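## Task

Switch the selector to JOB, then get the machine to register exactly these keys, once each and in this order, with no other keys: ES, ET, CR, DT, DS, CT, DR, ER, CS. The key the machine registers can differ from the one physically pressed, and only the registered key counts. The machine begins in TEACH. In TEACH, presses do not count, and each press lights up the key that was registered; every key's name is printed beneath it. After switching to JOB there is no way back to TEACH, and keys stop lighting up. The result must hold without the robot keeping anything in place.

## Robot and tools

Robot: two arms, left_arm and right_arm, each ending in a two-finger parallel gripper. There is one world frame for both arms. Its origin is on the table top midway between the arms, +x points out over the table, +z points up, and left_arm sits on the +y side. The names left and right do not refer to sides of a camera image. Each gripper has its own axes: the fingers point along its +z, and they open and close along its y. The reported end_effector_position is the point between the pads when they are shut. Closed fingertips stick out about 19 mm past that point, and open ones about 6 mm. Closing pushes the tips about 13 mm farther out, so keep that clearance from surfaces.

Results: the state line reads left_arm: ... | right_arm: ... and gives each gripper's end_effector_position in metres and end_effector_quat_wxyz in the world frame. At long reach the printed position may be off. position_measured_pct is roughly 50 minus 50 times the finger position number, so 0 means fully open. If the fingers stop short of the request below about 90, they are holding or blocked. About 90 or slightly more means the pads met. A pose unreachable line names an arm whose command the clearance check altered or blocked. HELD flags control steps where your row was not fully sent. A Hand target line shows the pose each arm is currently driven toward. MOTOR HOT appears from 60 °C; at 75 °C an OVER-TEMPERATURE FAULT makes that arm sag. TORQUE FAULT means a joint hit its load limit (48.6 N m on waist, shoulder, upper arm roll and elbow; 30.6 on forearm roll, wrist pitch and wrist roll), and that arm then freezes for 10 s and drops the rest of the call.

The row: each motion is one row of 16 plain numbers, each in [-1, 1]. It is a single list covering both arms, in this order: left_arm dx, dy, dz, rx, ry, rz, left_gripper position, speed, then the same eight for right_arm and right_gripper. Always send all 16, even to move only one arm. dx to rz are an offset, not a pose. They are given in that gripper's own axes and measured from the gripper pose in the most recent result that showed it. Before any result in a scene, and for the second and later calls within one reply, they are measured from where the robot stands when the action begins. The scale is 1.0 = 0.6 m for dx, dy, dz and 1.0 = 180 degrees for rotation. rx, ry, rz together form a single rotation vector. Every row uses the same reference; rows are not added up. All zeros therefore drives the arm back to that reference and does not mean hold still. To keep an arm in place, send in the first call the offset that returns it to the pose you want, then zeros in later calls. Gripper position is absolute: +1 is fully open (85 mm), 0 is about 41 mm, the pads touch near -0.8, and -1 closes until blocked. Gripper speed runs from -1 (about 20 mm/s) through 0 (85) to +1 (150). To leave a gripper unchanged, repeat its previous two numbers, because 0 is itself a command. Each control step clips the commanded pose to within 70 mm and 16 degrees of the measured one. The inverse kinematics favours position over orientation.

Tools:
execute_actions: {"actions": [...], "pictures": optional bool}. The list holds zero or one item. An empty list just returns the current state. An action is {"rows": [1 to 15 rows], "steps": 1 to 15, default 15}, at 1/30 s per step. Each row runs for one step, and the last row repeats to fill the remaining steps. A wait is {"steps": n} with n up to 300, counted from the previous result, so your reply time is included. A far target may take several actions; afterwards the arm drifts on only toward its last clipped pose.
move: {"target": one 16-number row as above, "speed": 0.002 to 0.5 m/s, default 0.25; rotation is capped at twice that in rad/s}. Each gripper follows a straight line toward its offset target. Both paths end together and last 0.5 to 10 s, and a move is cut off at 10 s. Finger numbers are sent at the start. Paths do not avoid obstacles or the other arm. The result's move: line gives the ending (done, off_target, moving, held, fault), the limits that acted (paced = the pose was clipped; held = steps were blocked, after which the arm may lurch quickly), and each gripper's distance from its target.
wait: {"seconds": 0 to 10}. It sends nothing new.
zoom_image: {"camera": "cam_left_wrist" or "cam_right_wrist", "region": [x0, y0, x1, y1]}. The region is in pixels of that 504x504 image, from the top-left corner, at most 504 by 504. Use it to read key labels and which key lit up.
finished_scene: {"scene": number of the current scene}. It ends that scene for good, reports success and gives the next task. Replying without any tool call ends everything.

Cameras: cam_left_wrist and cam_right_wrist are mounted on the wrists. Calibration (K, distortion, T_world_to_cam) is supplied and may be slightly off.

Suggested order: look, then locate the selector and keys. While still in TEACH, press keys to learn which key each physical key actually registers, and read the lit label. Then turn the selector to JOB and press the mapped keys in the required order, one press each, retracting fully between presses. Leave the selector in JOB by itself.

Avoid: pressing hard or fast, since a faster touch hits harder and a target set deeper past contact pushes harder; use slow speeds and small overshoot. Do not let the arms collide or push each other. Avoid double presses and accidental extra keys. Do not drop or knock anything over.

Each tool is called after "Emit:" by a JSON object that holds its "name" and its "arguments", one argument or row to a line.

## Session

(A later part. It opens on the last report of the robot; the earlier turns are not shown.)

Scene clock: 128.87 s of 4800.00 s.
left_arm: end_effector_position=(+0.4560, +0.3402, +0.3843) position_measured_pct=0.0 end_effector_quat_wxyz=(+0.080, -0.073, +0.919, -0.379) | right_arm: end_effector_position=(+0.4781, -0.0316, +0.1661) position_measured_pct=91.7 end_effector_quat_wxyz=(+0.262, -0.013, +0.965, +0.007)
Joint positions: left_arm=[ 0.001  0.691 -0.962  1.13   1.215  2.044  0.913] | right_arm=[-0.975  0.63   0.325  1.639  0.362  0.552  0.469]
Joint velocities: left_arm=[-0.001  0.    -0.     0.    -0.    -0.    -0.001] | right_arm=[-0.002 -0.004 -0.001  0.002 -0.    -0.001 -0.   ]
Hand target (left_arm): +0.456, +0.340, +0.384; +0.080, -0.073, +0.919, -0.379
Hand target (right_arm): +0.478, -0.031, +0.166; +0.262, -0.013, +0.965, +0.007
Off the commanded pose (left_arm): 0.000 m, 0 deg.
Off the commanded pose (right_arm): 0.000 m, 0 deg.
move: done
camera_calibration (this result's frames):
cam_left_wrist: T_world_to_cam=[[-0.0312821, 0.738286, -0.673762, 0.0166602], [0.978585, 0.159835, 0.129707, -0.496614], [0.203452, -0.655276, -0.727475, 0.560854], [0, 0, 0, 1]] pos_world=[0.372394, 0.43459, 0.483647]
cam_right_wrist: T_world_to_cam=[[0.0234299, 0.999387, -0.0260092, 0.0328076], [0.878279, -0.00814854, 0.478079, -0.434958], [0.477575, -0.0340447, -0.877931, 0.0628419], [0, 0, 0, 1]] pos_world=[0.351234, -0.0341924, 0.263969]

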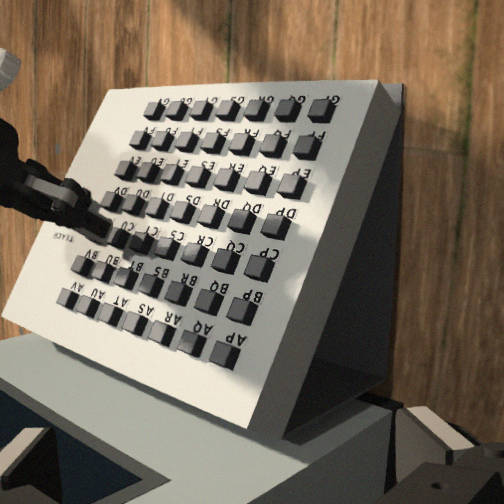

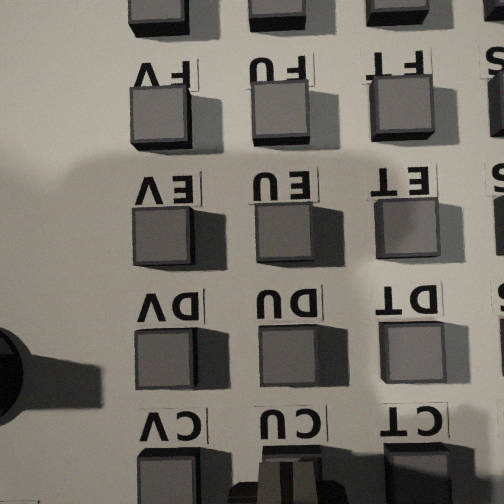

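Works. Pitch ≈0.057. Remaining: CU, CT, BU, CS, DS, BT.

Emit:
{"name": "move", "arguments": {
  "target": [0,0,0,0,0,0,1,0,0,0,0.023,0,0,0,-1,0],
  "speed": 0.02
}}

Emit:
{"name": "execute_actions", "arguments": {
  "actions": [
    {"rows":[[0,0,0,0,0,0,1,0,0,0,-0.02,0,0,0,-1,0]],"steps":8}
  ],
  "pictures": false
}}

Emit:
{"name": "move", "arguments": {
  "target": [0,0,0,0,0,0,1,0,0.002,0.057,0,0.001,0,0,-1,0],
  "speed": 0.1
}}

Emit:
{"name": "move", "arguments": {
  "target": [0,0,0,0,0,0,1,0,0,0,0.023,0,0,0,-1,0],
  "speed": 0.02
}}

Emit:
{"name": "execute_actions", "arguments": {
  "actions": [
    {"rows":[[0,0,0,0,0,0,1,0,0,0,-0.02,0,0,0,-1,0]],"steps":8}
  ],
  "pictures": false
}}

Emit:
{"name": "move", "arguments": {
  "target": [0,0,0,0,0,0,1,0,-0.056,-0.058,-0.001,0.001,0,0,-1,0],
  "speed": 0.1
}}

Emit:
{"name": "move", "arguments": {
  "target": [0,0,0,0,0,0,1,0,0,0,0.023,0,0,0,-1,0],
  "speed": 0.02
}}

Emit:
{"name": "execute_actions", "arguments": {
  "actions": [
    {"rows":[[0,0,0,0,0,0,1,0,0,0,-0.02,0,0,0,-1,0]],"steps":8}
  ],
  "pictures": false
}}

Emit:
{"name": "move", "arguments": {
  "target": [0,0,0,0,0,0,1,0,0.0575,0.113,0.002,0.001,0,0,-1,0],
  "speed": 0.1
}}

Emit:
{"name": "move", "arguments": {
  "target": [0,0,0,0,0,0,1,0,0,0,0.023,0,0,0,-1,0],
  "speed": 0.02
}}

Emit:
{"name": "execute_actions", "arguments": {
  "actions": [
    {"rows":[[0,0,0,0,0,0,1,0,0,0,-0.02,0,0,0,-1,0]],"steps":8}
  ],
  "pictures": false
}}

Emit:
{"name": "move", "arguments": {
  "target": [0,0,0,0,0,0,1,0,0.0575,-0.001,0.0015,0.001,0,0,-1,0],
  "speed": 0.1
}}

Emit:
{"name": "move", "arguments": {
  "target": [0,0,0,0,0,0,1,0,0,0,0.023,0,0,0,-1,0],
  "speed": 0.02
}}

Emit:
{"name": "execute_actions", "arguments": {
  "actions": [
    {"rows":[[0,0,0,0,0,0,1,0,0,0,-0.02,0,0,0,-1,0]],"steps":8}
  ],
  "pictures": false
}}

Emit:
{"name": "move", "arguments": {
  "target": [0,0,0,0,0,0,1,0,-0.113,-0.058,-0.002,0,0,0,-1,0],
  "speed": 0.1
}}

Emit:
{"name": "move", "arguments": {
  "target": [0,0,0,0,0,0,1,0,0,0,0.023,0,0,0,-1,0],
  "speed": 0.02
}}

Emit:
{"name": "execute_actions", "arguments": {
  "actions": [
    {"rows":[[0,0,0,0,0,0,1,0,0,0,-0.03,0,0,0,-1,0]],"steps":12}
  ],
  "pictures": false
}}

Emit:
{"name": "finished_scene", "arguments": {
  "scene": 1
}}

Scene clock: 156.90 s of 4800.00 s.
left_arm: end_effector_position=(+0.4560, +0.3402, +0.3843) position_measured_pct=0.0 end_effector_quat_wxyz=(+0.080, -0.073, +0.919, -0.379) | right_arm: end_effector_position=(+0.4846, -0.0308, +0.1560) position_measured_pct=91.7 end_effector_quat_wxyz=(+0.262, -0.013, +0.965, +0.008)
Joint positions: left_arm=[ 0.001  0.691 -0.962  1.13   1.215  2.044  0.913] | right_arm=[-0.962  0.654  0.323  1.634  0.361  0.529  0.469]
Joint velocities: left_arm=[-0.     0.001 -0.     0.    -0.     0.001 -0.001] | right_arm=[ 0.001 -0.    -0.     0.001 -0.     0.    -0.   ]
Hand target (left_arm): +0.456, +0.340, +0.384; +0.080, -0.073, +0.919, -0.379
Hand target (right_arm): +0.485, -0.031, +0.154; +0.262, -0.013, +0.965, +0.007
Off the commanded pose (left_arm): 0.000 m, 0 deg.
Off the commanded pose (right_arm): 0.002 m, 0 deg.
After step 90, 24.10 s passed at rest.
move: done
camera_calibration (this result's frames):
cam_left_wrist: T_world_to_cam=[[-0.031283, 0.738286, -0.673762, 0.0166592], [0.978585, 0.159835, 0.129706, -0.496615], [0.203451, -0.655276, -0.727476, 0.560853], [0, 0, 0, 1]] pos_world=[0.372395, 0.434591, 0.483645]
cam_right_wrist: T_world_to_cam=[[0.0230264, 0.999449, -0.0238974, 0.0314869], [0.877841, -0.00877462, 0.478871, -0.435777], [0.478398, -0.0320048, -0.87756, 0.0505563], [0, 0, 0, 1]] pos_world=[0.357632, -0.0336753, 0.2538]

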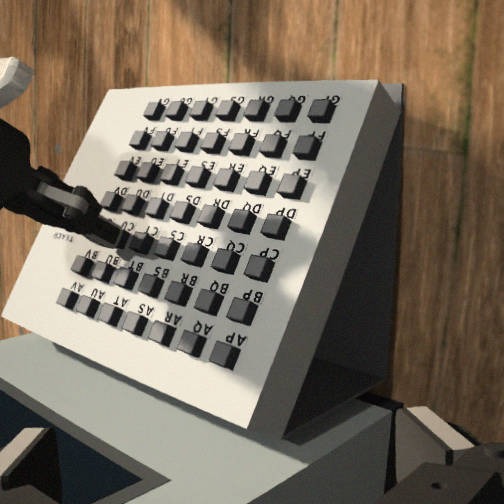

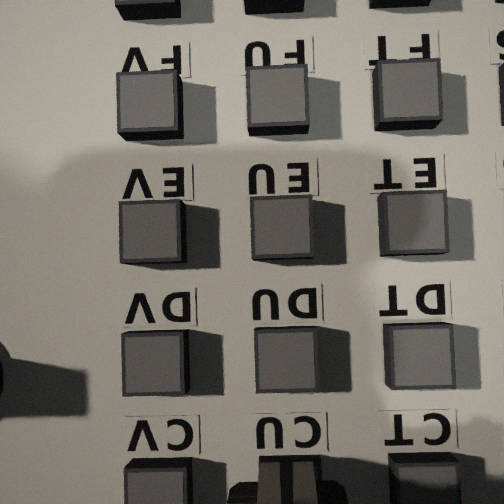

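Scene clock: 157.17 s of 4800.00 s.
left_arm: end_effector_position=(+0.4560, +0.3402, +0.3843) position_measured_pct=0.0 end_effector_quat_wxyz=(+0.080, -0.073, +0.919, -0.379) | right_arm: end_effector_position=(+0.4787, -0.0313, +0.1661) position_measured_pct=91.7 end_effector_quat_wxyz=(+0.262, -0.013, +0.965, +0.008)
Joint positions: left_arm=[ 0.001  0.691 -0.962  1.13   1.215  2.044  0.913] | right_arm=[-0.974  0.631  0.324  1.638  0.362  0.55   0.469]
Joint velocities: left_arm=[ 0.001  0.002  0.    -0.     0.     0.001  0.   ] | right_arm=[-0.003 -0.004 -0.     0.004  0.001  0.004 -0.001]
Hand target (left_arm): +0.456, +0.340, +0.384; +0.080, -0.073, +0.919, -0.379
Hand target (right_arm): +0.478, -0.031, +0.166; +0.262, -0.013, +0.965, +0.008
Off the commanded pose (left_arm): 0.000 m, 0 deg.
Off the commanded pose (right_arm): 0.000 m, 0 deg.
Steps of this call (steps 1 to 8: all 8 steps of this action). Readings (end_effector_position | what the end effector reports):
1: left_arm (+0.4560, +0.3402, +0.3843) | right_arm (+0.4842, -0.0307, +0.1566) | left_arm position_measured_pct=0.0 | right_arm position_measured_pct=91.7
2: left_arm (+0.4560, +0.3402, +0.3843) | right_arm (+0.4827, -0.0306, +0.1590) | left_arm position_measured_pct=0.0 | right_arm position_measured_pct=91.7
4: left_arm (+0.4560, +0.3402, +0.3843) | right_arm (+0.4795, -0.0301, +0.1657) | left_arm position_measured_pct=0.0 | right_arm position_measured_pct=91.7
8: the state above

Scene clock: 158.17 s of 4800.00 s.
left_arm: end_effector_position=(+0.4560, +0.3402, +0.3843) position_measured_pct=0.0 end_effector_quat_wxyz=(+0.080, -0.073, +0.919, -0.379) | right_arm: end_effector_position=(+0.4764, +0.0031, +0.1661) position_measured_pct=91.7 end_effector_quat_wxyz=(+0.262, -0.013, +0.965, +0.006)
Joint positions: left_arm=[ 0.001  0.691 -0.962  1.13   1.215  2.044  0.913] | right_arm=[-1.006  0.678  0.317  1.544  0.347  0.617  0.447]
Joint velocities: left_arm=[ 0.001 -0.001  0.     0.001  0.     0.    -0.   ] | right_arm=[ 0.     0.004 -0.001 -0.003  0.001  0.    -0.   ]
Hand target (left_arm): +0.456, +0.340, +0.384; +0.080, -0.073, +0.919, -0.379
Hand target (right_arm): +0.476, +0.003, +0.166; +0.262, -0.013, +0.965, +0.006
Off the commanded pose (left_arm): 0.000 m, 0 deg.
Off the commanded pose (right_arm): 0.000 m, 0 deg.
move: done
camera_calibration (this result's frames):
cam_left_wrist: T_world_to_cam=[[-0.0312845, 0.738287, -0.673761, 0.0166571], [0.978585, 0.159835, 0.129704, -0.496616], [0.20345, -0.655275, -0.727477, 0.560852], [0, 0, 0, 1]] pos_world=[0.372397, 0.434591, 0.483643]
cam_right_wrist: T_world_to_cam=[[0.0246292, 0.999352, -0.0262658, -0.00234027], [0.877925, -0.00905475, 0.478712, -0.433139], [0.478164, -0.0348497, -0.877579, 0.0644485], [0, 0, 0, 1]] pos_world=[0.349505, 0.000662801, 0.263846]

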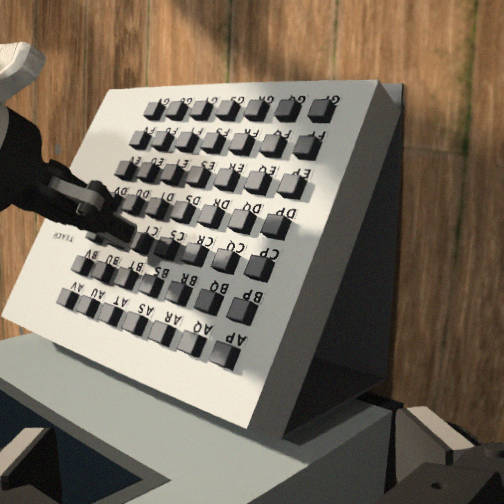

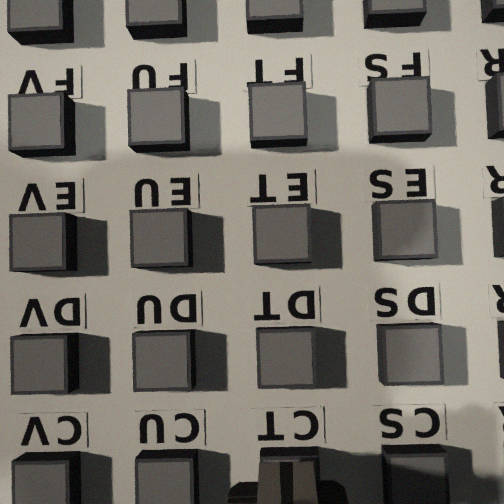

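Scene clock: 159.07 s of 4800.00 s.
left_arm: end_effector_position=(+0.4560, +0.3402, +0.3843) position_measured_pct=0.0 end_effector_quat_wxyz=(+0.080, -0.073, +0.919, -0.379) | right_arm: end_effector_position=(+0.4830, +0.0038, +0.1558) position_measured_pct=91.7 end_effector_quat_wxyz=(+0.262, -0.013, +0.965, +0.007)
Joint positions: left_arm=[ 0.001  0.691 -0.962  1.13   1.215  2.044  0.913] | right_arm=[-0.994  0.701  0.315  1.539  0.346  0.594  0.447]
Joint velocities: left_arm=[-0.001  0.001 -0.    -0.001 -0.    -0.001 -0.   ] | right_arm=[ 0.     0.    -0.001  0.    -0.     0.001 -0.   ]
Hand target (left_arm): +0.456, +0.340, +0.384; +0.080, -0.073, +0.919, -0.379
Hand target (right_arm): +0.483, +0.003, +0.154; +0.262, -0.013, +0.965, +0.006
Off the commanded pose (left_arm): 0.000 m, 0 deg.
Off the commanded pose (right_arm): 0.002 m, 0 deg.
move: done
camera_calibration (this result's frames):
cam_left_wrist: T_world_to_cam=[[-0.0312853, 0.738288, -0.67376, 0.0166562], [0.978586, 0.159835, 0.129704, -0.496616], [0.203449, -0.655274, -0.727478, 0.560851], [0, 0, 0, 1]] pos_world=[0.372398, 0.434591, 0.483642]
cam_right_wrist: T_world_to_cam=[[0.0242, 0.999411, -0.0243406, -0.00362765], [0.877534, -0.00957258, 0.479418, -0.433919], [0.478903, -0.0329616, -0.877249, 0.0519477], [0, 0, 0, 1]] pos_world=[0.355989, 0.00118406, 0.253512]

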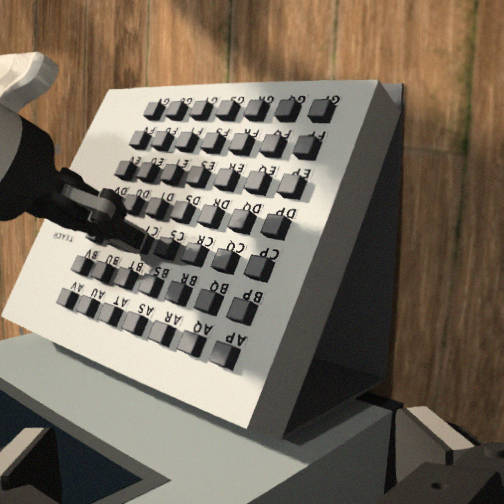

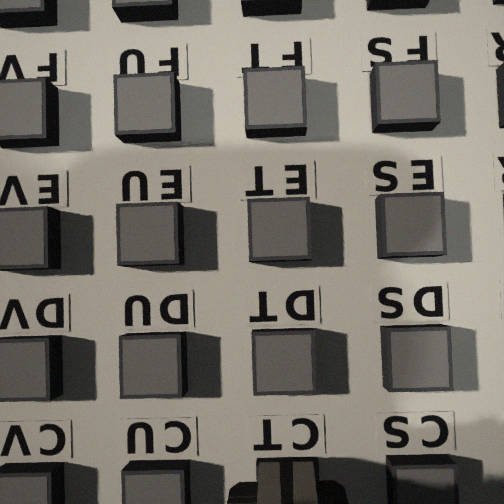

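Scene clock: 159.33 s of 4800.00 s.
left_arm: end_effector_position=(+0.4560, +0.3402, +0.3843) position_measured_pct=0.0 end_effector_quat_wxyz=(+0.080, -0.073, +0.919, -0.379) | right_arm: end_effector_position=(+0.4771, +0.0034, +0.1660) position_measured_pct=91.7 end_effector_quat_wxyz=(+0.262, -0.013, +0.965, +0.007)
Joint positions: left_arm=[ 0.001  0.691 -0.962  1.13   1.215  2.044  0.913] | right_arm=[-1.005  0.678  0.316  1.543  0.347  0.615  0.447]
Joint velocities: left_arm=[ 0.     0.001  0.     0.001 -0.     0.    -0.   ] | right_arm=[-0.003 -0.003  0.     0.005  0.001  0.003 -0.001]
Hand target (left_arm): +0.456, +0.340, +0.384; +0.080, -0.073, +0.919, -0.379
Hand target (right_arm): +0.477, +0.004, +0.166; +0.262, -0.013, +0.965, +0.007
Off the commanded pose (left_arm): 0.000 m, 0 deg.
Off the commanded pose (right_arm): 0.000 m, 0 deg.
Steps of this call (steps 1 to 8: all 8 steps of this action). Readings (end_effector_position | what the end effector reports):
1: left_arm (+0.4560, +0.3402, +0.3843) | right_arm (+0.4826, +0.0040, +0.1564) | left_arm position_measured_pct=0.0 | right_arm position_measured_pct=91.7
2: left_arm (+0.4560, +0.3402, +0.3843) | right_arm (+0.4810, +0.0040, +0.1590) | left_arm position_measured_pct=0.0 | right_arm position_measured_pct=91.7
4: left_arm (+0.4560, +0.3402, +0.3843) | right_arm (+0.4778, +0.0045, +0.1656) | left_arm position_measured_pct=0.0 | right_arm position_measured_pct=91.7
8: the state above

Scene clock: 160.37 s of 4800.00 s.
left_arm: end_effector_position=(+0.4560, +0.3402, +0.3843) position_measured_pct=0.0 end_effector_quat_wxyz=(+0.080, -0.073, +0.919, -0.379) | right_arm: end_effector_position=(+0.5064, -0.0302, +0.1836) position_measured_pct=91.7 end_effector_quat_wxyz=(+0.262, -0.013, +0.965, +0.006)
Joint positions: left_arm=[ 0.001  0.691 -0.962  1.13   1.215  2.044  0.913] | right_arm=[-0.906  0.642  0.29   1.539  0.335  0.618  0.545]
Joint velocities: left_arm=[ 0.001 -0.001  0.     0.001 -0.     0.001 -0.   ] | right_arm=[ 0.006 -0.001  0.003 -0.001 -0.002  0.001  0.002]
Hand target (left_arm): +0.456, +0.340, +0.384; +0.080, -0.073, +0.919, -0.379
Hand target (right_arm): +0.507, -0.031, +0.184; +0.262, -0.012, +0.965, +0.006
Off the commanded pose (left_arm): 0.000 m, 0 deg.
Off the commanded pose (right_arm): 0.000 m, 0 deg.
move: done
camera_calibration (this result's frames):
cam_left_wrist: T_world_to_cam=[[-0.0312869, 0.738289, -0.673759, 0.0166542], [0.978586, 0.159836, 0.129702, -0.496617], [0.203448, -0.655273, -0.727479, 0.560849], [0, 0, 0, 1]] pos_world=[0.3724, 0.434591, 0.483639]
cam_right_wrist: T_world_to_cam=[[0.0251089, 0.999313, -0.0272648, 0.030539], [0.877348, -0.00895448, 0.479772, -0.46804], [0.479198, -0.0359672, -0.87697, 0.0636467], [0, 0, 0, 1]] pos_world=[0.379368, -0.0324199, 0.281201]

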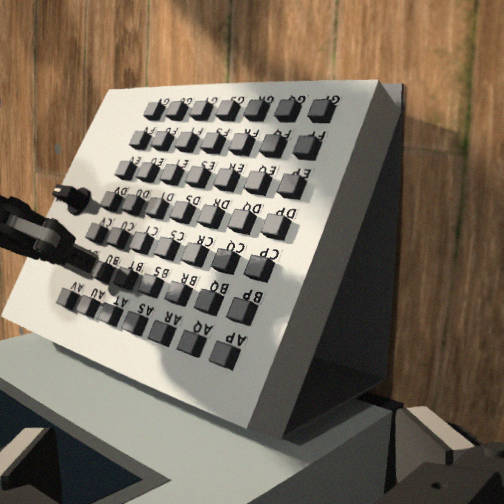

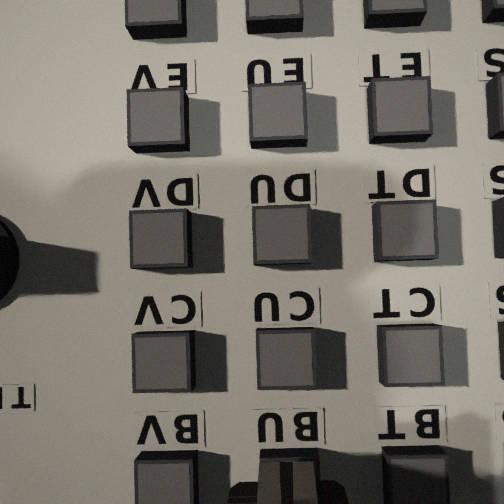

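Scene clock: 161.27 s of 4800.00 s.
left_arm: end_effector_position=(+0.4560, +0.3402, +0.3843) position_measured_pct=0.0 end_effector_quat_wxyz=(+0.080, -0.073, +0.919, -0.379) | right_arm: end_effector_position=(+0.5129, -0.0293, +0.1739) position_measured_pct=91.7 end_effector_quat_wxyz=(+0.263, -0.013, +0.965, +0.007)
Joint positions: left_arm=[ 0.001  0.691 -0.962  1.13   1.215  2.044  0.913] | right_arm=[-0.895  0.664  0.288  1.534  0.334  0.596  0.546]
Joint velocities: left_arm=[-0.     0.    -0.    -0.     0.    -0.001  0.   ] | right_arm=[ 0.    -0.    -0.001  0.001  0.     0.    -0.001]
Hand target (left_arm): +0.456, +0.340, +0.384; +0.080, -0.073, +0.919, -0.379
Hand target (right_arm): +0.513, -0.030, +0.172; +0.262, -0.013, +0.965, +0.006
Off the commanded pose (left_arm): 0.000 m, 0 deg.
Off the commanded pose (right_arm): 0.002 m, 0 deg.
move: done
camera_calibration (this result's frames):
cam_left_wrist: T_world_to_cam=[[-0.0312878, 0.738289, -0.673758, 0.0166531], [0.978586, 0.159836, 0.129701, -0.496618], [0.203448, -0.655272, -0.72748, 0.560849], [0, 0, 0, 1]] pos_world=[0.372401, 0.434591, 0.483638]
cam_right_wrist: T_world_to_cam=[[0.0245594, 0.999391, -0.0247987, 0.0290811], [0.876725, -0.00961207, 0.480896, -0.468995], [0.480365, -0.0335522, -0.876427, 0.0514486], [0, 0, 0, 1]] pos_world=[0.385751, -0.0318452, 0.27135]

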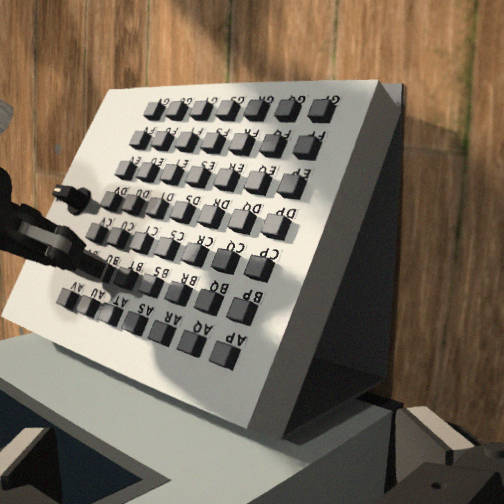

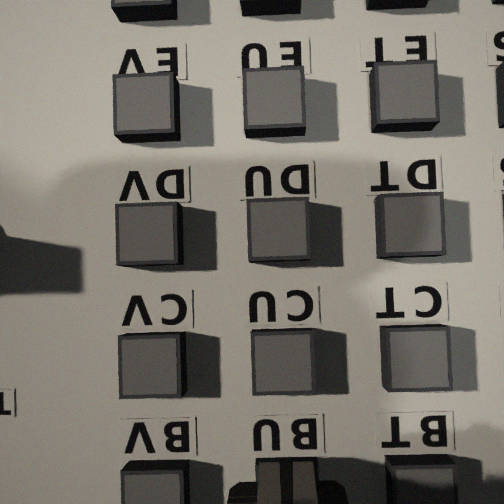

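Scene clock: 161.53 s of 4800.00 s.
left_arm: end_effector_position=(+0.4560, +0.3402, +0.3843) position_measured_pct=0.0 end_effector_quat_wxyz=(+0.080, -0.073, +0.919, -0.379) | right_arm: end_effector_position=(+0.5070, -0.0297, +0.1840) position_measured_pct=91.7 end_effector_quat_wxyz=(+0.263, -0.013, +0.965, +0.007)
Joint positions: left_arm=[ 0.001  0.691 -0.962  1.13   1.215  2.044  0.913] | right_arm=[-0.905  0.641  0.289  1.538  0.335  0.617  0.545]
Joint velocities: left_arm=[-0.     0.001 -0.     0.001  0.    -0.     0.001] | right_arm=[-0.003 -0.002 -0.     0.005  0.001  0.003 -0.001]
Hand target (left_arm): +0.456, +0.340, +0.384; +0.080, -0.073, +0.919, -0.379
Hand target (right_arm): +0.507, -0.029, +0.184; +0.263, -0.013, +0.965, +0.007
Off the commanded pose (left_arm): 0.000 m, 0 deg.
Off the commanded pose (right_arm): 0.000 m, 0 deg.
Steps of this call (steps 1 to 8: all 8 steps of this action). Readings (end_effector_position | what the end effector reports):
1: left_arm (+0.4560, +0.3402, +0.3843) | right_arm (+0.5126, -0.0292, +0.1745) | left_arm position_measured_pct=0.0 | right_arm position_measured_pct=91.7
2: left_arm (+0.4560, +0.3402, +0.3843) | right_arm (+0.5110, -0.0291, +0.1769) | left_arm position_measured_pct=0.0 | right_arm position_measured_pct=91.7
4: left_arm (+0.4560, +0.3402, +0.3843) | right_arm (+0.5078, -0.0286, +0.1837) | left_arm position_measured_pct=0.0 | right_arm position_measured_pct=91.7
8: the state above

Scene clock: 162.87 s of 4800.00 s.
left_arm: end_effector_position=(+0.4560, +0.3402, +0.3843) position_measured_pct=0.0 end_effector_quat_wxyz=(+0.080, -0.073, +0.919, -0.379) | right_arm: end_effector_position=(+0.4758, +0.0375, +0.1659) position_measured_pct=91.7 end_effector_quat_wxyz=(+0.263, -0.012, +0.965, +0.006)
Joint positions: left_arm=[ 0.001  0.691 -0.962  1.13   1.215  2.044  0.913] | right_arm=[-1.031  0.73   0.307  1.438  0.332  0.685  0.429]
Joint velocities: left_arm=[-0.     0.001  0.     0.    -0.     0.    -0.   ] | right_arm=[-0.003  0.003 -0.002 -0.001  0.001 -0.001 -0.001]
Hand target (left_arm): +0.456, +0.340, +0.384; +0.080, -0.073, +0.919, -0.379
Hand target (right_arm): +0.476, +0.038, +0.166; +0.263, -0.012, +0.965, +0.006
Off the commanded pose (left_arm): 0.000 m, 0 deg.
Off the commanded pose (right_arm): 0.000 m, 0 deg.
move: done
camera_calibration (this result's frames):
cam_left_wrist: T_world_to_cam=[[-0.0312893, 0.73829, -0.673757, 0.0166511], [0.978586, 0.159836, 0.1297, -0.496619], [0.203447, -0.655271, -0.727481, 0.560847], [0, 0, 0, 1]] pos_world=[0.372403, 0.434591, 0.483636]
cam_right_wrist: T_world_to_cam=[[0.0263595, 0.999284, -0.0271394, -0.037388], [0.87702, -0.0100887, 0.480347, -0.43201], [0.479729, -0.0364635, -0.876659, 0.0650039], [0, 0, 0, 1]] pos_world=[0.348683, 0.035373, 0.263486]

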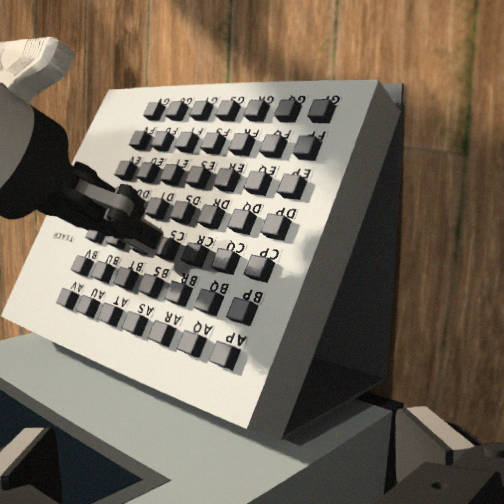

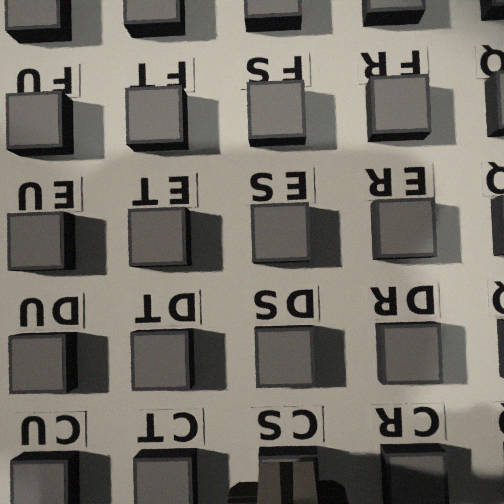

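Scene clock: 163.77 s of 4800.00 s.
left_arm: end_effector_position=(+0.4560, +0.3402, +0.3843) position_measured_pct=0.0 end_effector_quat_wxyz=(+0.080, -0.073, +0.919, -0.379) | right_arm: end_effector_position=(+0.4823, +0.0384, +0.1561) position_measured_pct=91.7 end_effector_quat_wxyz=(+0.263, -0.012, +0.965, +0.007)
Joint positions: left_arm=[ 0.001  0.691 -0.962  1.13   1.215  2.044  0.913] | right_arm=[-1.019  0.751  0.305  1.433  0.332  0.664  0.43 ]
Joint velocities: left_arm=[ 0.001  0.    -0.    -0.001  0.    -0.     0.001] | right_arm=[-0.    -0.    -0.001  0.001  0.    -0.001 -0.001]
Hand target (left_arm): +0.456, +0.340, +0.384; +0.080, -0.073, +0.919, -0.379
Hand target (right_arm): +0.483, +0.038, +0.154; +0.263, -0.012, +0.965, +0.006
Off the commanded pose (left_arm): 0.000 m, 0 deg.
Off the commanded pose (right_arm): 0.002 m, 0 deg.
move: done
camera_calibration (this result's frames):
cam_left_wrist: T_world_to_cam=[[-0.03129, 0.73829, -0.673757, 0.0166501], [0.978586, 0.159836, 0.129699, -0.496619], [0.203446, -0.655271, -0.727482, 0.560847], [0, 0, 0, 1]] pos_world=[0.372404, 0.434591, 0.483635]
cam_right_wrist: T_world_to_cam=[[0.0257029, 0.999363, -0.0247558, -0.0388355], [0.876565, -0.0106254, 0.481166, -0.432841], [0.480596, -0.0340674, -0.87628, 0.0527136], [0, 0, 0, 1]] pos_world=[0.355078, 0.0360075, 0.253499]

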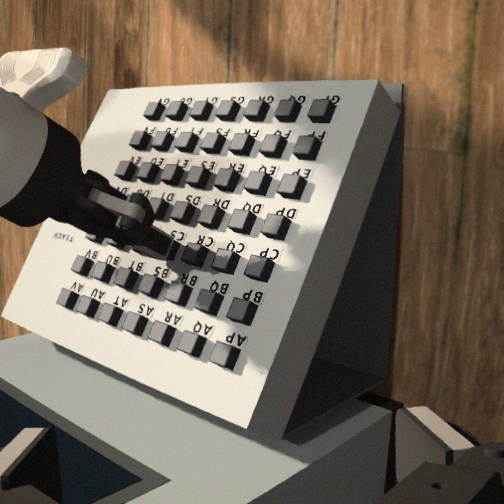

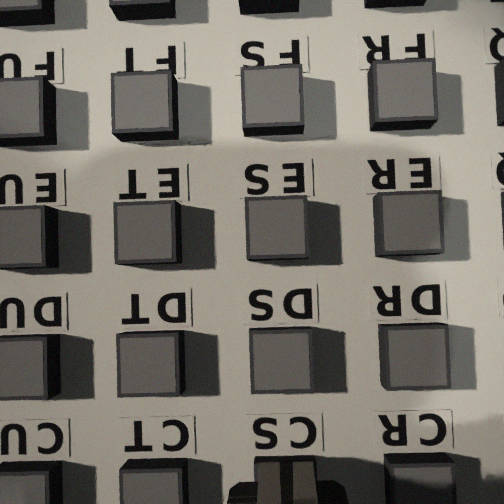

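Scene clock: 164.03 s of 4800.00 s.
left_arm: end_effector_position=(+0.4560, +0.3402, +0.3843) position_measured_pct=0.0 end_effector_quat_wxyz=(+0.080, -0.073, +0.919, -0.379) | right_arm: end_effector_position=(+0.4764, +0.0381, +0.1663) position_measured_pct=91.7 end_effector_quat_wxyz=(+0.263, -0.012, +0.965, +0.007)
Joint positions: left_arm=[ 0.001  0.691 -0.962  1.13   1.215  2.044  0.913] | right_arm=[-1.03   0.73   0.307  1.437  0.332  0.683  0.429]
Joint velocities: left_arm=[-0.    -0.001  0.    -0.    -0.    -0.001  0.001] | right_arm=[-0.002 -0.002  0.     0.007  0.001  0.003 -0.002]
Hand target (left_arm): +0.456, +0.340, +0.384; +0.080, -0.073, +0.919, -0.379
Hand target (right_arm): +0.476, +0.038, +0.166; +0.263, -0.012, +0.965, +0.007
Off the commanded pose (left_arm): 0.000 m, 0 deg.
Off the commanded pose (right_arm): 0.000 m, 0 deg.
Steps of this call (steps 1 to 8: all 8 steps of this action). Readings (end_effector_position | what the end effector reports):
1: left_arm (+0.4560, +0.3402, +0.3843) | right_arm (+0.4819, +0.0386, +0.1567) | left_arm position_measured_pct=0.0 | right_arm position_measured_pct=91.7
2: left_arm (+0.4560, +0.3402, +0.3843) | right_arm (+0.4803, +0.0386, +0.1593) | left_arm position_measured_pct=0.0 | right_arm position_measured_pct=91.7
4: left_arm (+0.4560, +0.3402, +0.3843) | right_arm (+0.4770, +0.0391, +0.1659) | left_arm position_measured_pct=0.0 | right_arm position_measured_pct=91.7
8: the state above

Scene clock: 165.00 s of 4800.00 s.
left_arm: end_effector_position=(+0.4560, +0.3402, +0.3843) position_measured_pct=0.0 end_effector_quat_wxyz=(+0.080, -0.073, +0.919, -0.379) | right_arm: end_effector_position=(+0.4472, +0.0366, +0.1479) position_measured_pct=91.7 end_effector_quat_wxyz=(+0.263, -0.011, +0.965, +0.005)
Joint positions: left_arm=[ 0.001  0.691 -0.962  1.13   1.215  2.044  0.913] | right_arm=[-1.101  0.726  0.339  1.528  0.355  0.627  0.349]
Joint velocities: left_arm=[-0.001 -0.001  0.     0.    -0.    -0.001  0.   ] | right_arm=[-0.006 -0.002 -0.002  0.001  0.003 -0.001 -0.003]
Hand target (left_arm): +0.456, +0.340, +0.384; +0.080, -0.073, +0.919, -0.379
Hand target (right_arm): +0.447, +0.037, +0.148; +0.263, -0.012, +0.965, +0.005
Off the commanded pose (left_arm): 0.000 m, 0 deg.
Off the commanded pose (right_arm): 0.000 m, 0 deg.
move: done
camera_calibration (this result's frames):
cam_left_wrist: T_world_to_cam=[[-0.0312913, 0.738291, -0.673756, 0.0166481], [0.978586, 0.159836, 0.129697, -0.49662], [0.203445, -0.65527, -0.727483, 0.560845], [0, 0, 0, 1]] pos_world=[0.372406, 0.434591, 0.483632]
cam_right_wrist: T_world_to_cam=[[0.028164, 0.99922, -0.0276768, -0.0369942], [0.876634, -0.0113852, 0.481023, -0.39823], [0.480332, -0.0378099, -0.876271, 0.0626083], [0, 0, 0, 1]] pos_world=[0.320072, 0.0347986, 0.245396]

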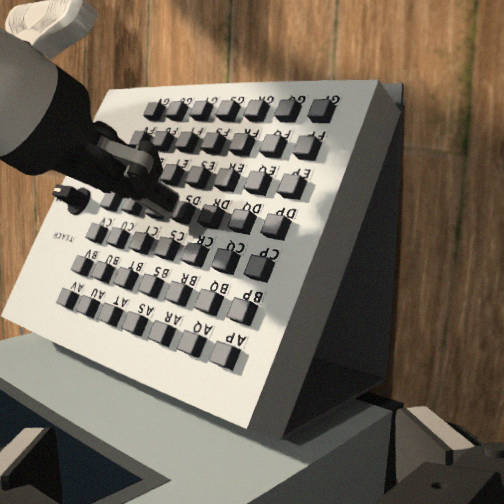

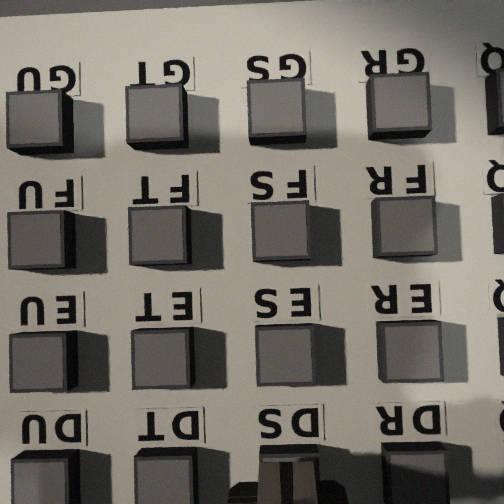

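Scene clock: 165.90 s of 4800.00 s.
left_arm: end_effector_position=(+0.4560, +0.3402, +0.3843) position_measured_pct=0.0 end_effector_quat_wxyz=(+0.080, -0.073, +0.919, -0.379) | right_arm: end_effector_position=(+0.4537, +0.0376, +0.1381) position_measured_pct=91.7 end_effector_quat_wxyz=(+0.264, -0.011, +0.965, +0.006)
Joint positions: left_arm=[ 0.001  0.691 -0.962  1.13   1.215  2.044  0.913] | right_arm=[-1.089  0.747  0.337  1.523  0.354  0.605  0.349]
Joint velocities: left_arm=[ 0.    -0.001  0.    -0.001 -0.    -0.001  0.   ] | right_arm=[-0.    -0.    -0.001 -0.001 -0.    -0.    -0.   ]
Hand target (left_arm): +0.456, +0.340, +0.384; +0.080, -0.073, +0.919, -0.379
Hand target (right_arm): +0.454, +0.037, +0.136; +0.263, -0.011, +0.965, +0.005
Off the commanded pose (left_arm): 0.000 m, 0 deg.
Off the commanded pose (right_arm): 0.002 m, 0 deg.
move: done
camera_calibration (this result's frames):
cam_left_wrist: T_world_to_cam=[[-0.0312923, 0.738292, -0.673755, 0.0166469], [0.978586, 0.159836, 0.129696, -0.496621], [0.203444, -0.655269, -0.727484, 0.560844], [0, 0, 0, 1]] pos_world=[0.372407, 0.434591, 0.483631]
cam_right_wrist: T_world_to_cam=[[0.0275019, 0.999303, -0.0252452, -0.0384338], [0.876263, -0.011947, 0.481685, -0.399008], [0.481047, -0.0353687, -0.875981, 0.0504488], [0, 0, 0, 1]] pos_world=[0.326425, 0.0354243, 0.235418]

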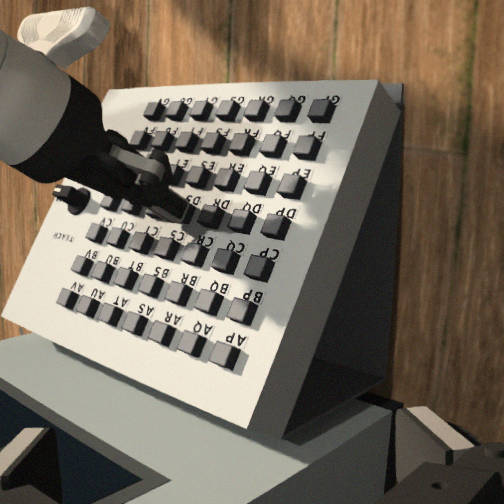

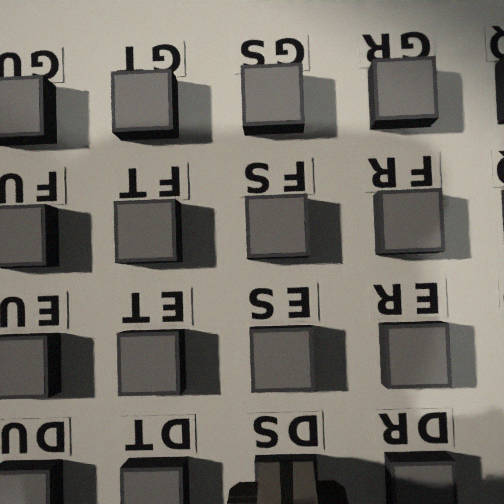

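Scene clock: 166.17 s of 4800.00 s.
left_arm: end_effector_position=(+0.4560, +0.3402, +0.3843) position_measured_pct=0.0 end_effector_quat_wxyz=(+0.080, -0.073, +0.919, -0.379) | right_arm: end_effector_position=(+0.4478, +0.0372, +0.1482) position_measured_pct=91.7 end_effector_quat_wxyz=(+0.264, -0.011, +0.965, +0.006)
Joint positions: left_arm=[ 0.001  0.691 -0.962  1.13   1.215  2.044  0.913] | right_arm=[-1.1    0.726  0.339  1.527  0.355  0.626  0.349]
Joint velocities: left_arm=[ 0.     0.001  0.     0.     0.    -0.001 -0.001] | right_arm=[-0.003 -0.003  0.001  0.004  0.001  0.004 -0.001]
Hand target (left_arm): +0.456, +0.340, +0.384; +0.080, -0.073, +0.919, -0.379
Hand target (right_arm): +0.448, +0.037, +0.148; +0.264, -0.011, +0.965, +0.006
Off the commanded pose (left_arm): 0.000 m, 0 deg.
Off the commanded pose (right_arm): 0.000 m, 0 deg.
Steps of this call (steps 1 to 8: all 8 steps of this action). Readings (end_effector_position | what the end effector reports):
1: left_arm (+0.4560, +0.3402, +0.3843) | right_arm (+0.4533, +0.0377, +0.1387) | left_arm position_measured_pct=0.0 | right_arm position_measured_pct=91.7
2: left_arm (+0.4560, +0.3402, +0.3843) | right_arm (+0.4517, +0.0378, +0.1412) | left_arm position_measured_pct=0.0 | right_arm position_measured_pct=91.7
4: left_arm (+0.4560, +0.3402, +0.3843) | right_arm (+0.4484, +0.0383, +0.1478) | left_arm position_measured_pct=0.0 | right_arm position_measured_pct=91.7
8: the state above

Scene clock: 167.50 s of 4800.00 s.
left_arm: end_effector_position=(+0.4560, +0.3402, +0.3843) position_measured_pct=0.0 end_effector_quat_wxyz=(+0.080, -0.073, +0.919, -0.379) | right_arm: end_effector_position=(+0.5060, +0.0041, +0.1840) position_measured_pct=91.7 end_effector_quat_wxyz=(+0.264, -0.012, +0.964, +0.007)
Joint positions: left_arm=[ 0.001  0.691 -0.962  1.13   1.215  2.044  0.913] | right_arm=[-0.939  0.69   0.285  1.444  0.326  0.678  0.518]
Joint velocities: left_arm=[-0.     0.002  0.    -0.    -0.    -0.    -0.001] | right_arm=[ 0.006  0.     0.003 -0.001 -0.002  0.     0.002]
Hand target (left_arm): +0.456, +0.340, +0.384; +0.080, -0.073, +0.919, -0.379
Hand target (right_arm): +0.506, +0.004, +0.184; +0.264, -0.011, +0.964, +0.006
Off the commanded pose (left_arm): 0.000 m, 0 deg.
Off the commanded pose (right_arm): 0.000 m, 0 deg.
move: done
camera_calibration (this result's frames):
cam_left_wrist: T_world_to_cam=[[-0.0312935, 0.738293, -0.673754, 0.0166446], [0.978587, 0.159836, 0.129695, -0.496622], [0.203443, -0.655268, -0.727486, 0.560843], [0, 0, 0, 1]] pos_world=[0.372409, 0.434592, 0.483629]
cam_right_wrist: T_world_to_cam=[[0.0267245, 0.999324, -0.025262, -0.00491731], [0.876001, -0.0112375, 0.482178, -0.467381], [0.481568, -0.0350156, -0.875709, 0.0639797], [0, 0, 0, 1]] pos_world=[0.378747, 0.00190207, 0.281265]

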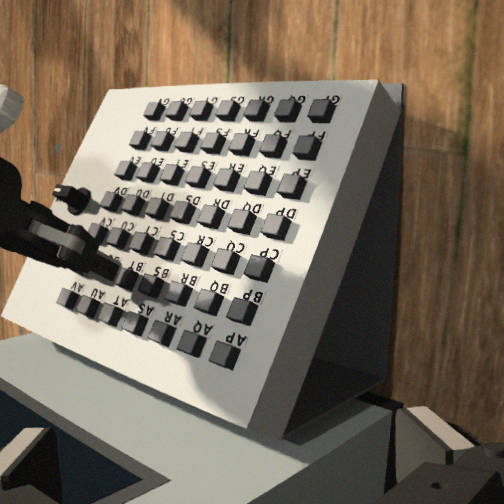

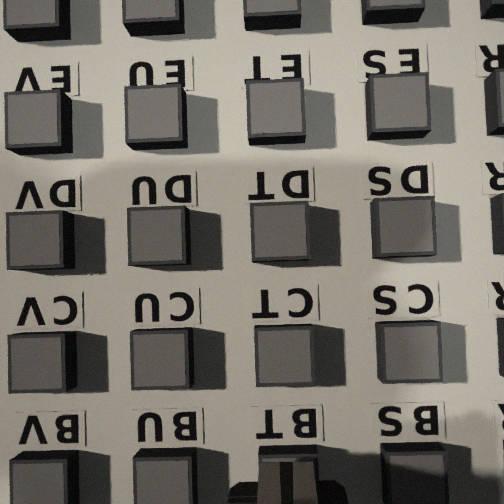

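Scene clock: 168.40 s of 4800.00 s.
left_arm: end_effector_position=(+0.4560, +0.3402, +0.3843) position_measured_pct=0.0 end_effector_quat_wxyz=(+0.080, -0.073, +0.919, -0.379) | right_arm: end_effector_position=(+0.5126, +0.0051, +0.1744) position_measured_pct=91.7 end_effector_quat_wxyz=(+0.264, -0.012, +0.964, +0.008)
Joint positions: left_arm=[ 0.001  0.691 -0.962  1.13   1.215  2.044  0.913] | right_arm=[-0.927  0.711  0.283  1.439  0.324  0.657  0.519]
Joint velocities: left_arm=[-0.    -0.    -0.     0.001  0.    -0.001 -0.   ] | right_arm=[ 0.001 -0.    -0.    -0.001  0.    -0.001 -0.001]
Hand target (left_arm): +0.456, +0.340, +0.384; +0.080, -0.073, +0.919, -0.379
Hand target (right_arm): +0.513, +0.004, +0.172; +0.264, -0.012, +0.964, +0.007
Off the commanded pose (left_arm): 0.000 m, 0 deg.
Off the commanded pose (right_arm): 0.002 m, 0 deg.
move: done
camera_calibration (this result's frames):
cam_left_wrist: T_world_to_cam=[[-0.0312941, 0.738294, -0.673753, 0.0166435], [0.978587, 0.159836, 0.129694, -0.496622], [0.203443, -0.655267, -0.727486, 0.560842], [0, 0, 0, 1]] pos_world=[0.37241, 0.434592, 0.483628]
cam_right_wrist: T_world_to_cam=[[0.0260732, 0.999401, -0.0227342, -0.00641435], [0.875403, -0.0118453, 0.483249, -0.468316], [0.48269, -0.0325015, -0.875188, 0.0517685], [0, 0, 0, 1]] pos_world=[0.385145, 0.0025457, 0.271475]

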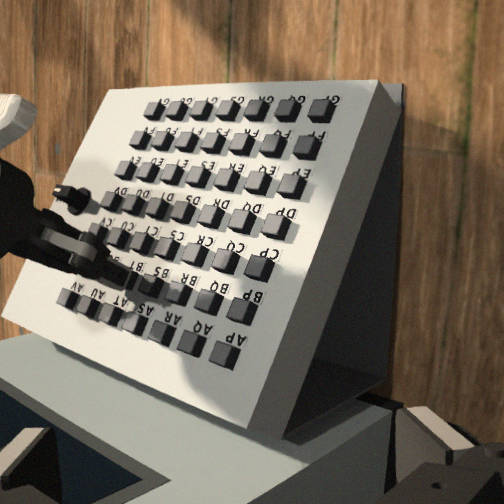

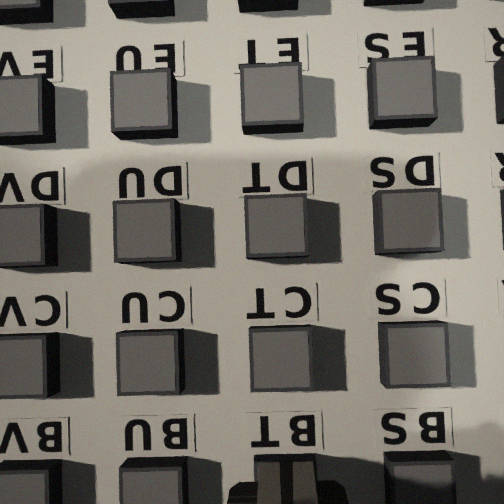

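Scene clock: 168.80 s of 4800.00 s.
left_arm: end_effector_position=(+0.4560, +0.3402, +0.3843) position_measured_pct=0.0 end_effector_quat_wxyz=(+0.080, -0.073, +0.919, -0.379) | right_arm: end_effector_position=(+0.5035, +0.0047, +0.1897) position_measured_pct=91.7 end_effector_quat_wxyz=(+0.264, -0.012, +0.964, +0.008)
Joint positions: left_arm=[ 0.001  0.691 -0.962  1.13   1.215  2.044  0.913] | right_arm=[-0.943  0.679  0.285  1.446  0.326  0.687  0.518]
Joint velocities: left_arm=[ 0.    -0.002 -0.     0.001  0.    -0.001  0.001] | right_arm=[-0.002 -0.003 -0.001 -0.001  0.001 -0.    -0.   ]
Hand target (left_arm): +0.456, +0.340, +0.384; +0.080, -0.073, +0.919, -0.379
Hand target (right_arm): +0.503, +0.005, +0.190; +0.264, -0.012, +0.964, +0.008
Off the commanded pose (left_arm): 0.000 m, 0 deg.
Off the commanded pose (right_arm): 0.000 m, 0 deg.
Steps of this call (steps 1 to 12: all 12 steps of this action). Readings (end_effector_position | what the end effector reports):
1: left_arm (+0.4560, +0.3402, +0.3843) | right_arm (+0.5122, +0.0052, +0.1750) | left_arm position_measured_pct=0.0 | right_arm position_measured_pct=91.7
2: left_arm (+0.4560, +0.3402, +0.3843) | right_arm (+0.5105, +0.0052, +0.1775) | left_arm position_measured_pct=0.0 | right_arm position_measured_pct=91.7
4: left_arm (+0.4560, +0.3402, +0.3843) | right_arm (+0.5055, +0.0057, +0.1868) | left_arm position_measured_pct=0.0 | right_arm position_measured_pct=91.7
8: left_arm (+0.4560, +0.3402, +0.3843) | right_arm (+0.5038, +0.0046, +0.1895) | left_arm position_measured_pct=0.0 | right_arm position_measured_pct=91.7
12: the state above

The scene is finished: the task was done.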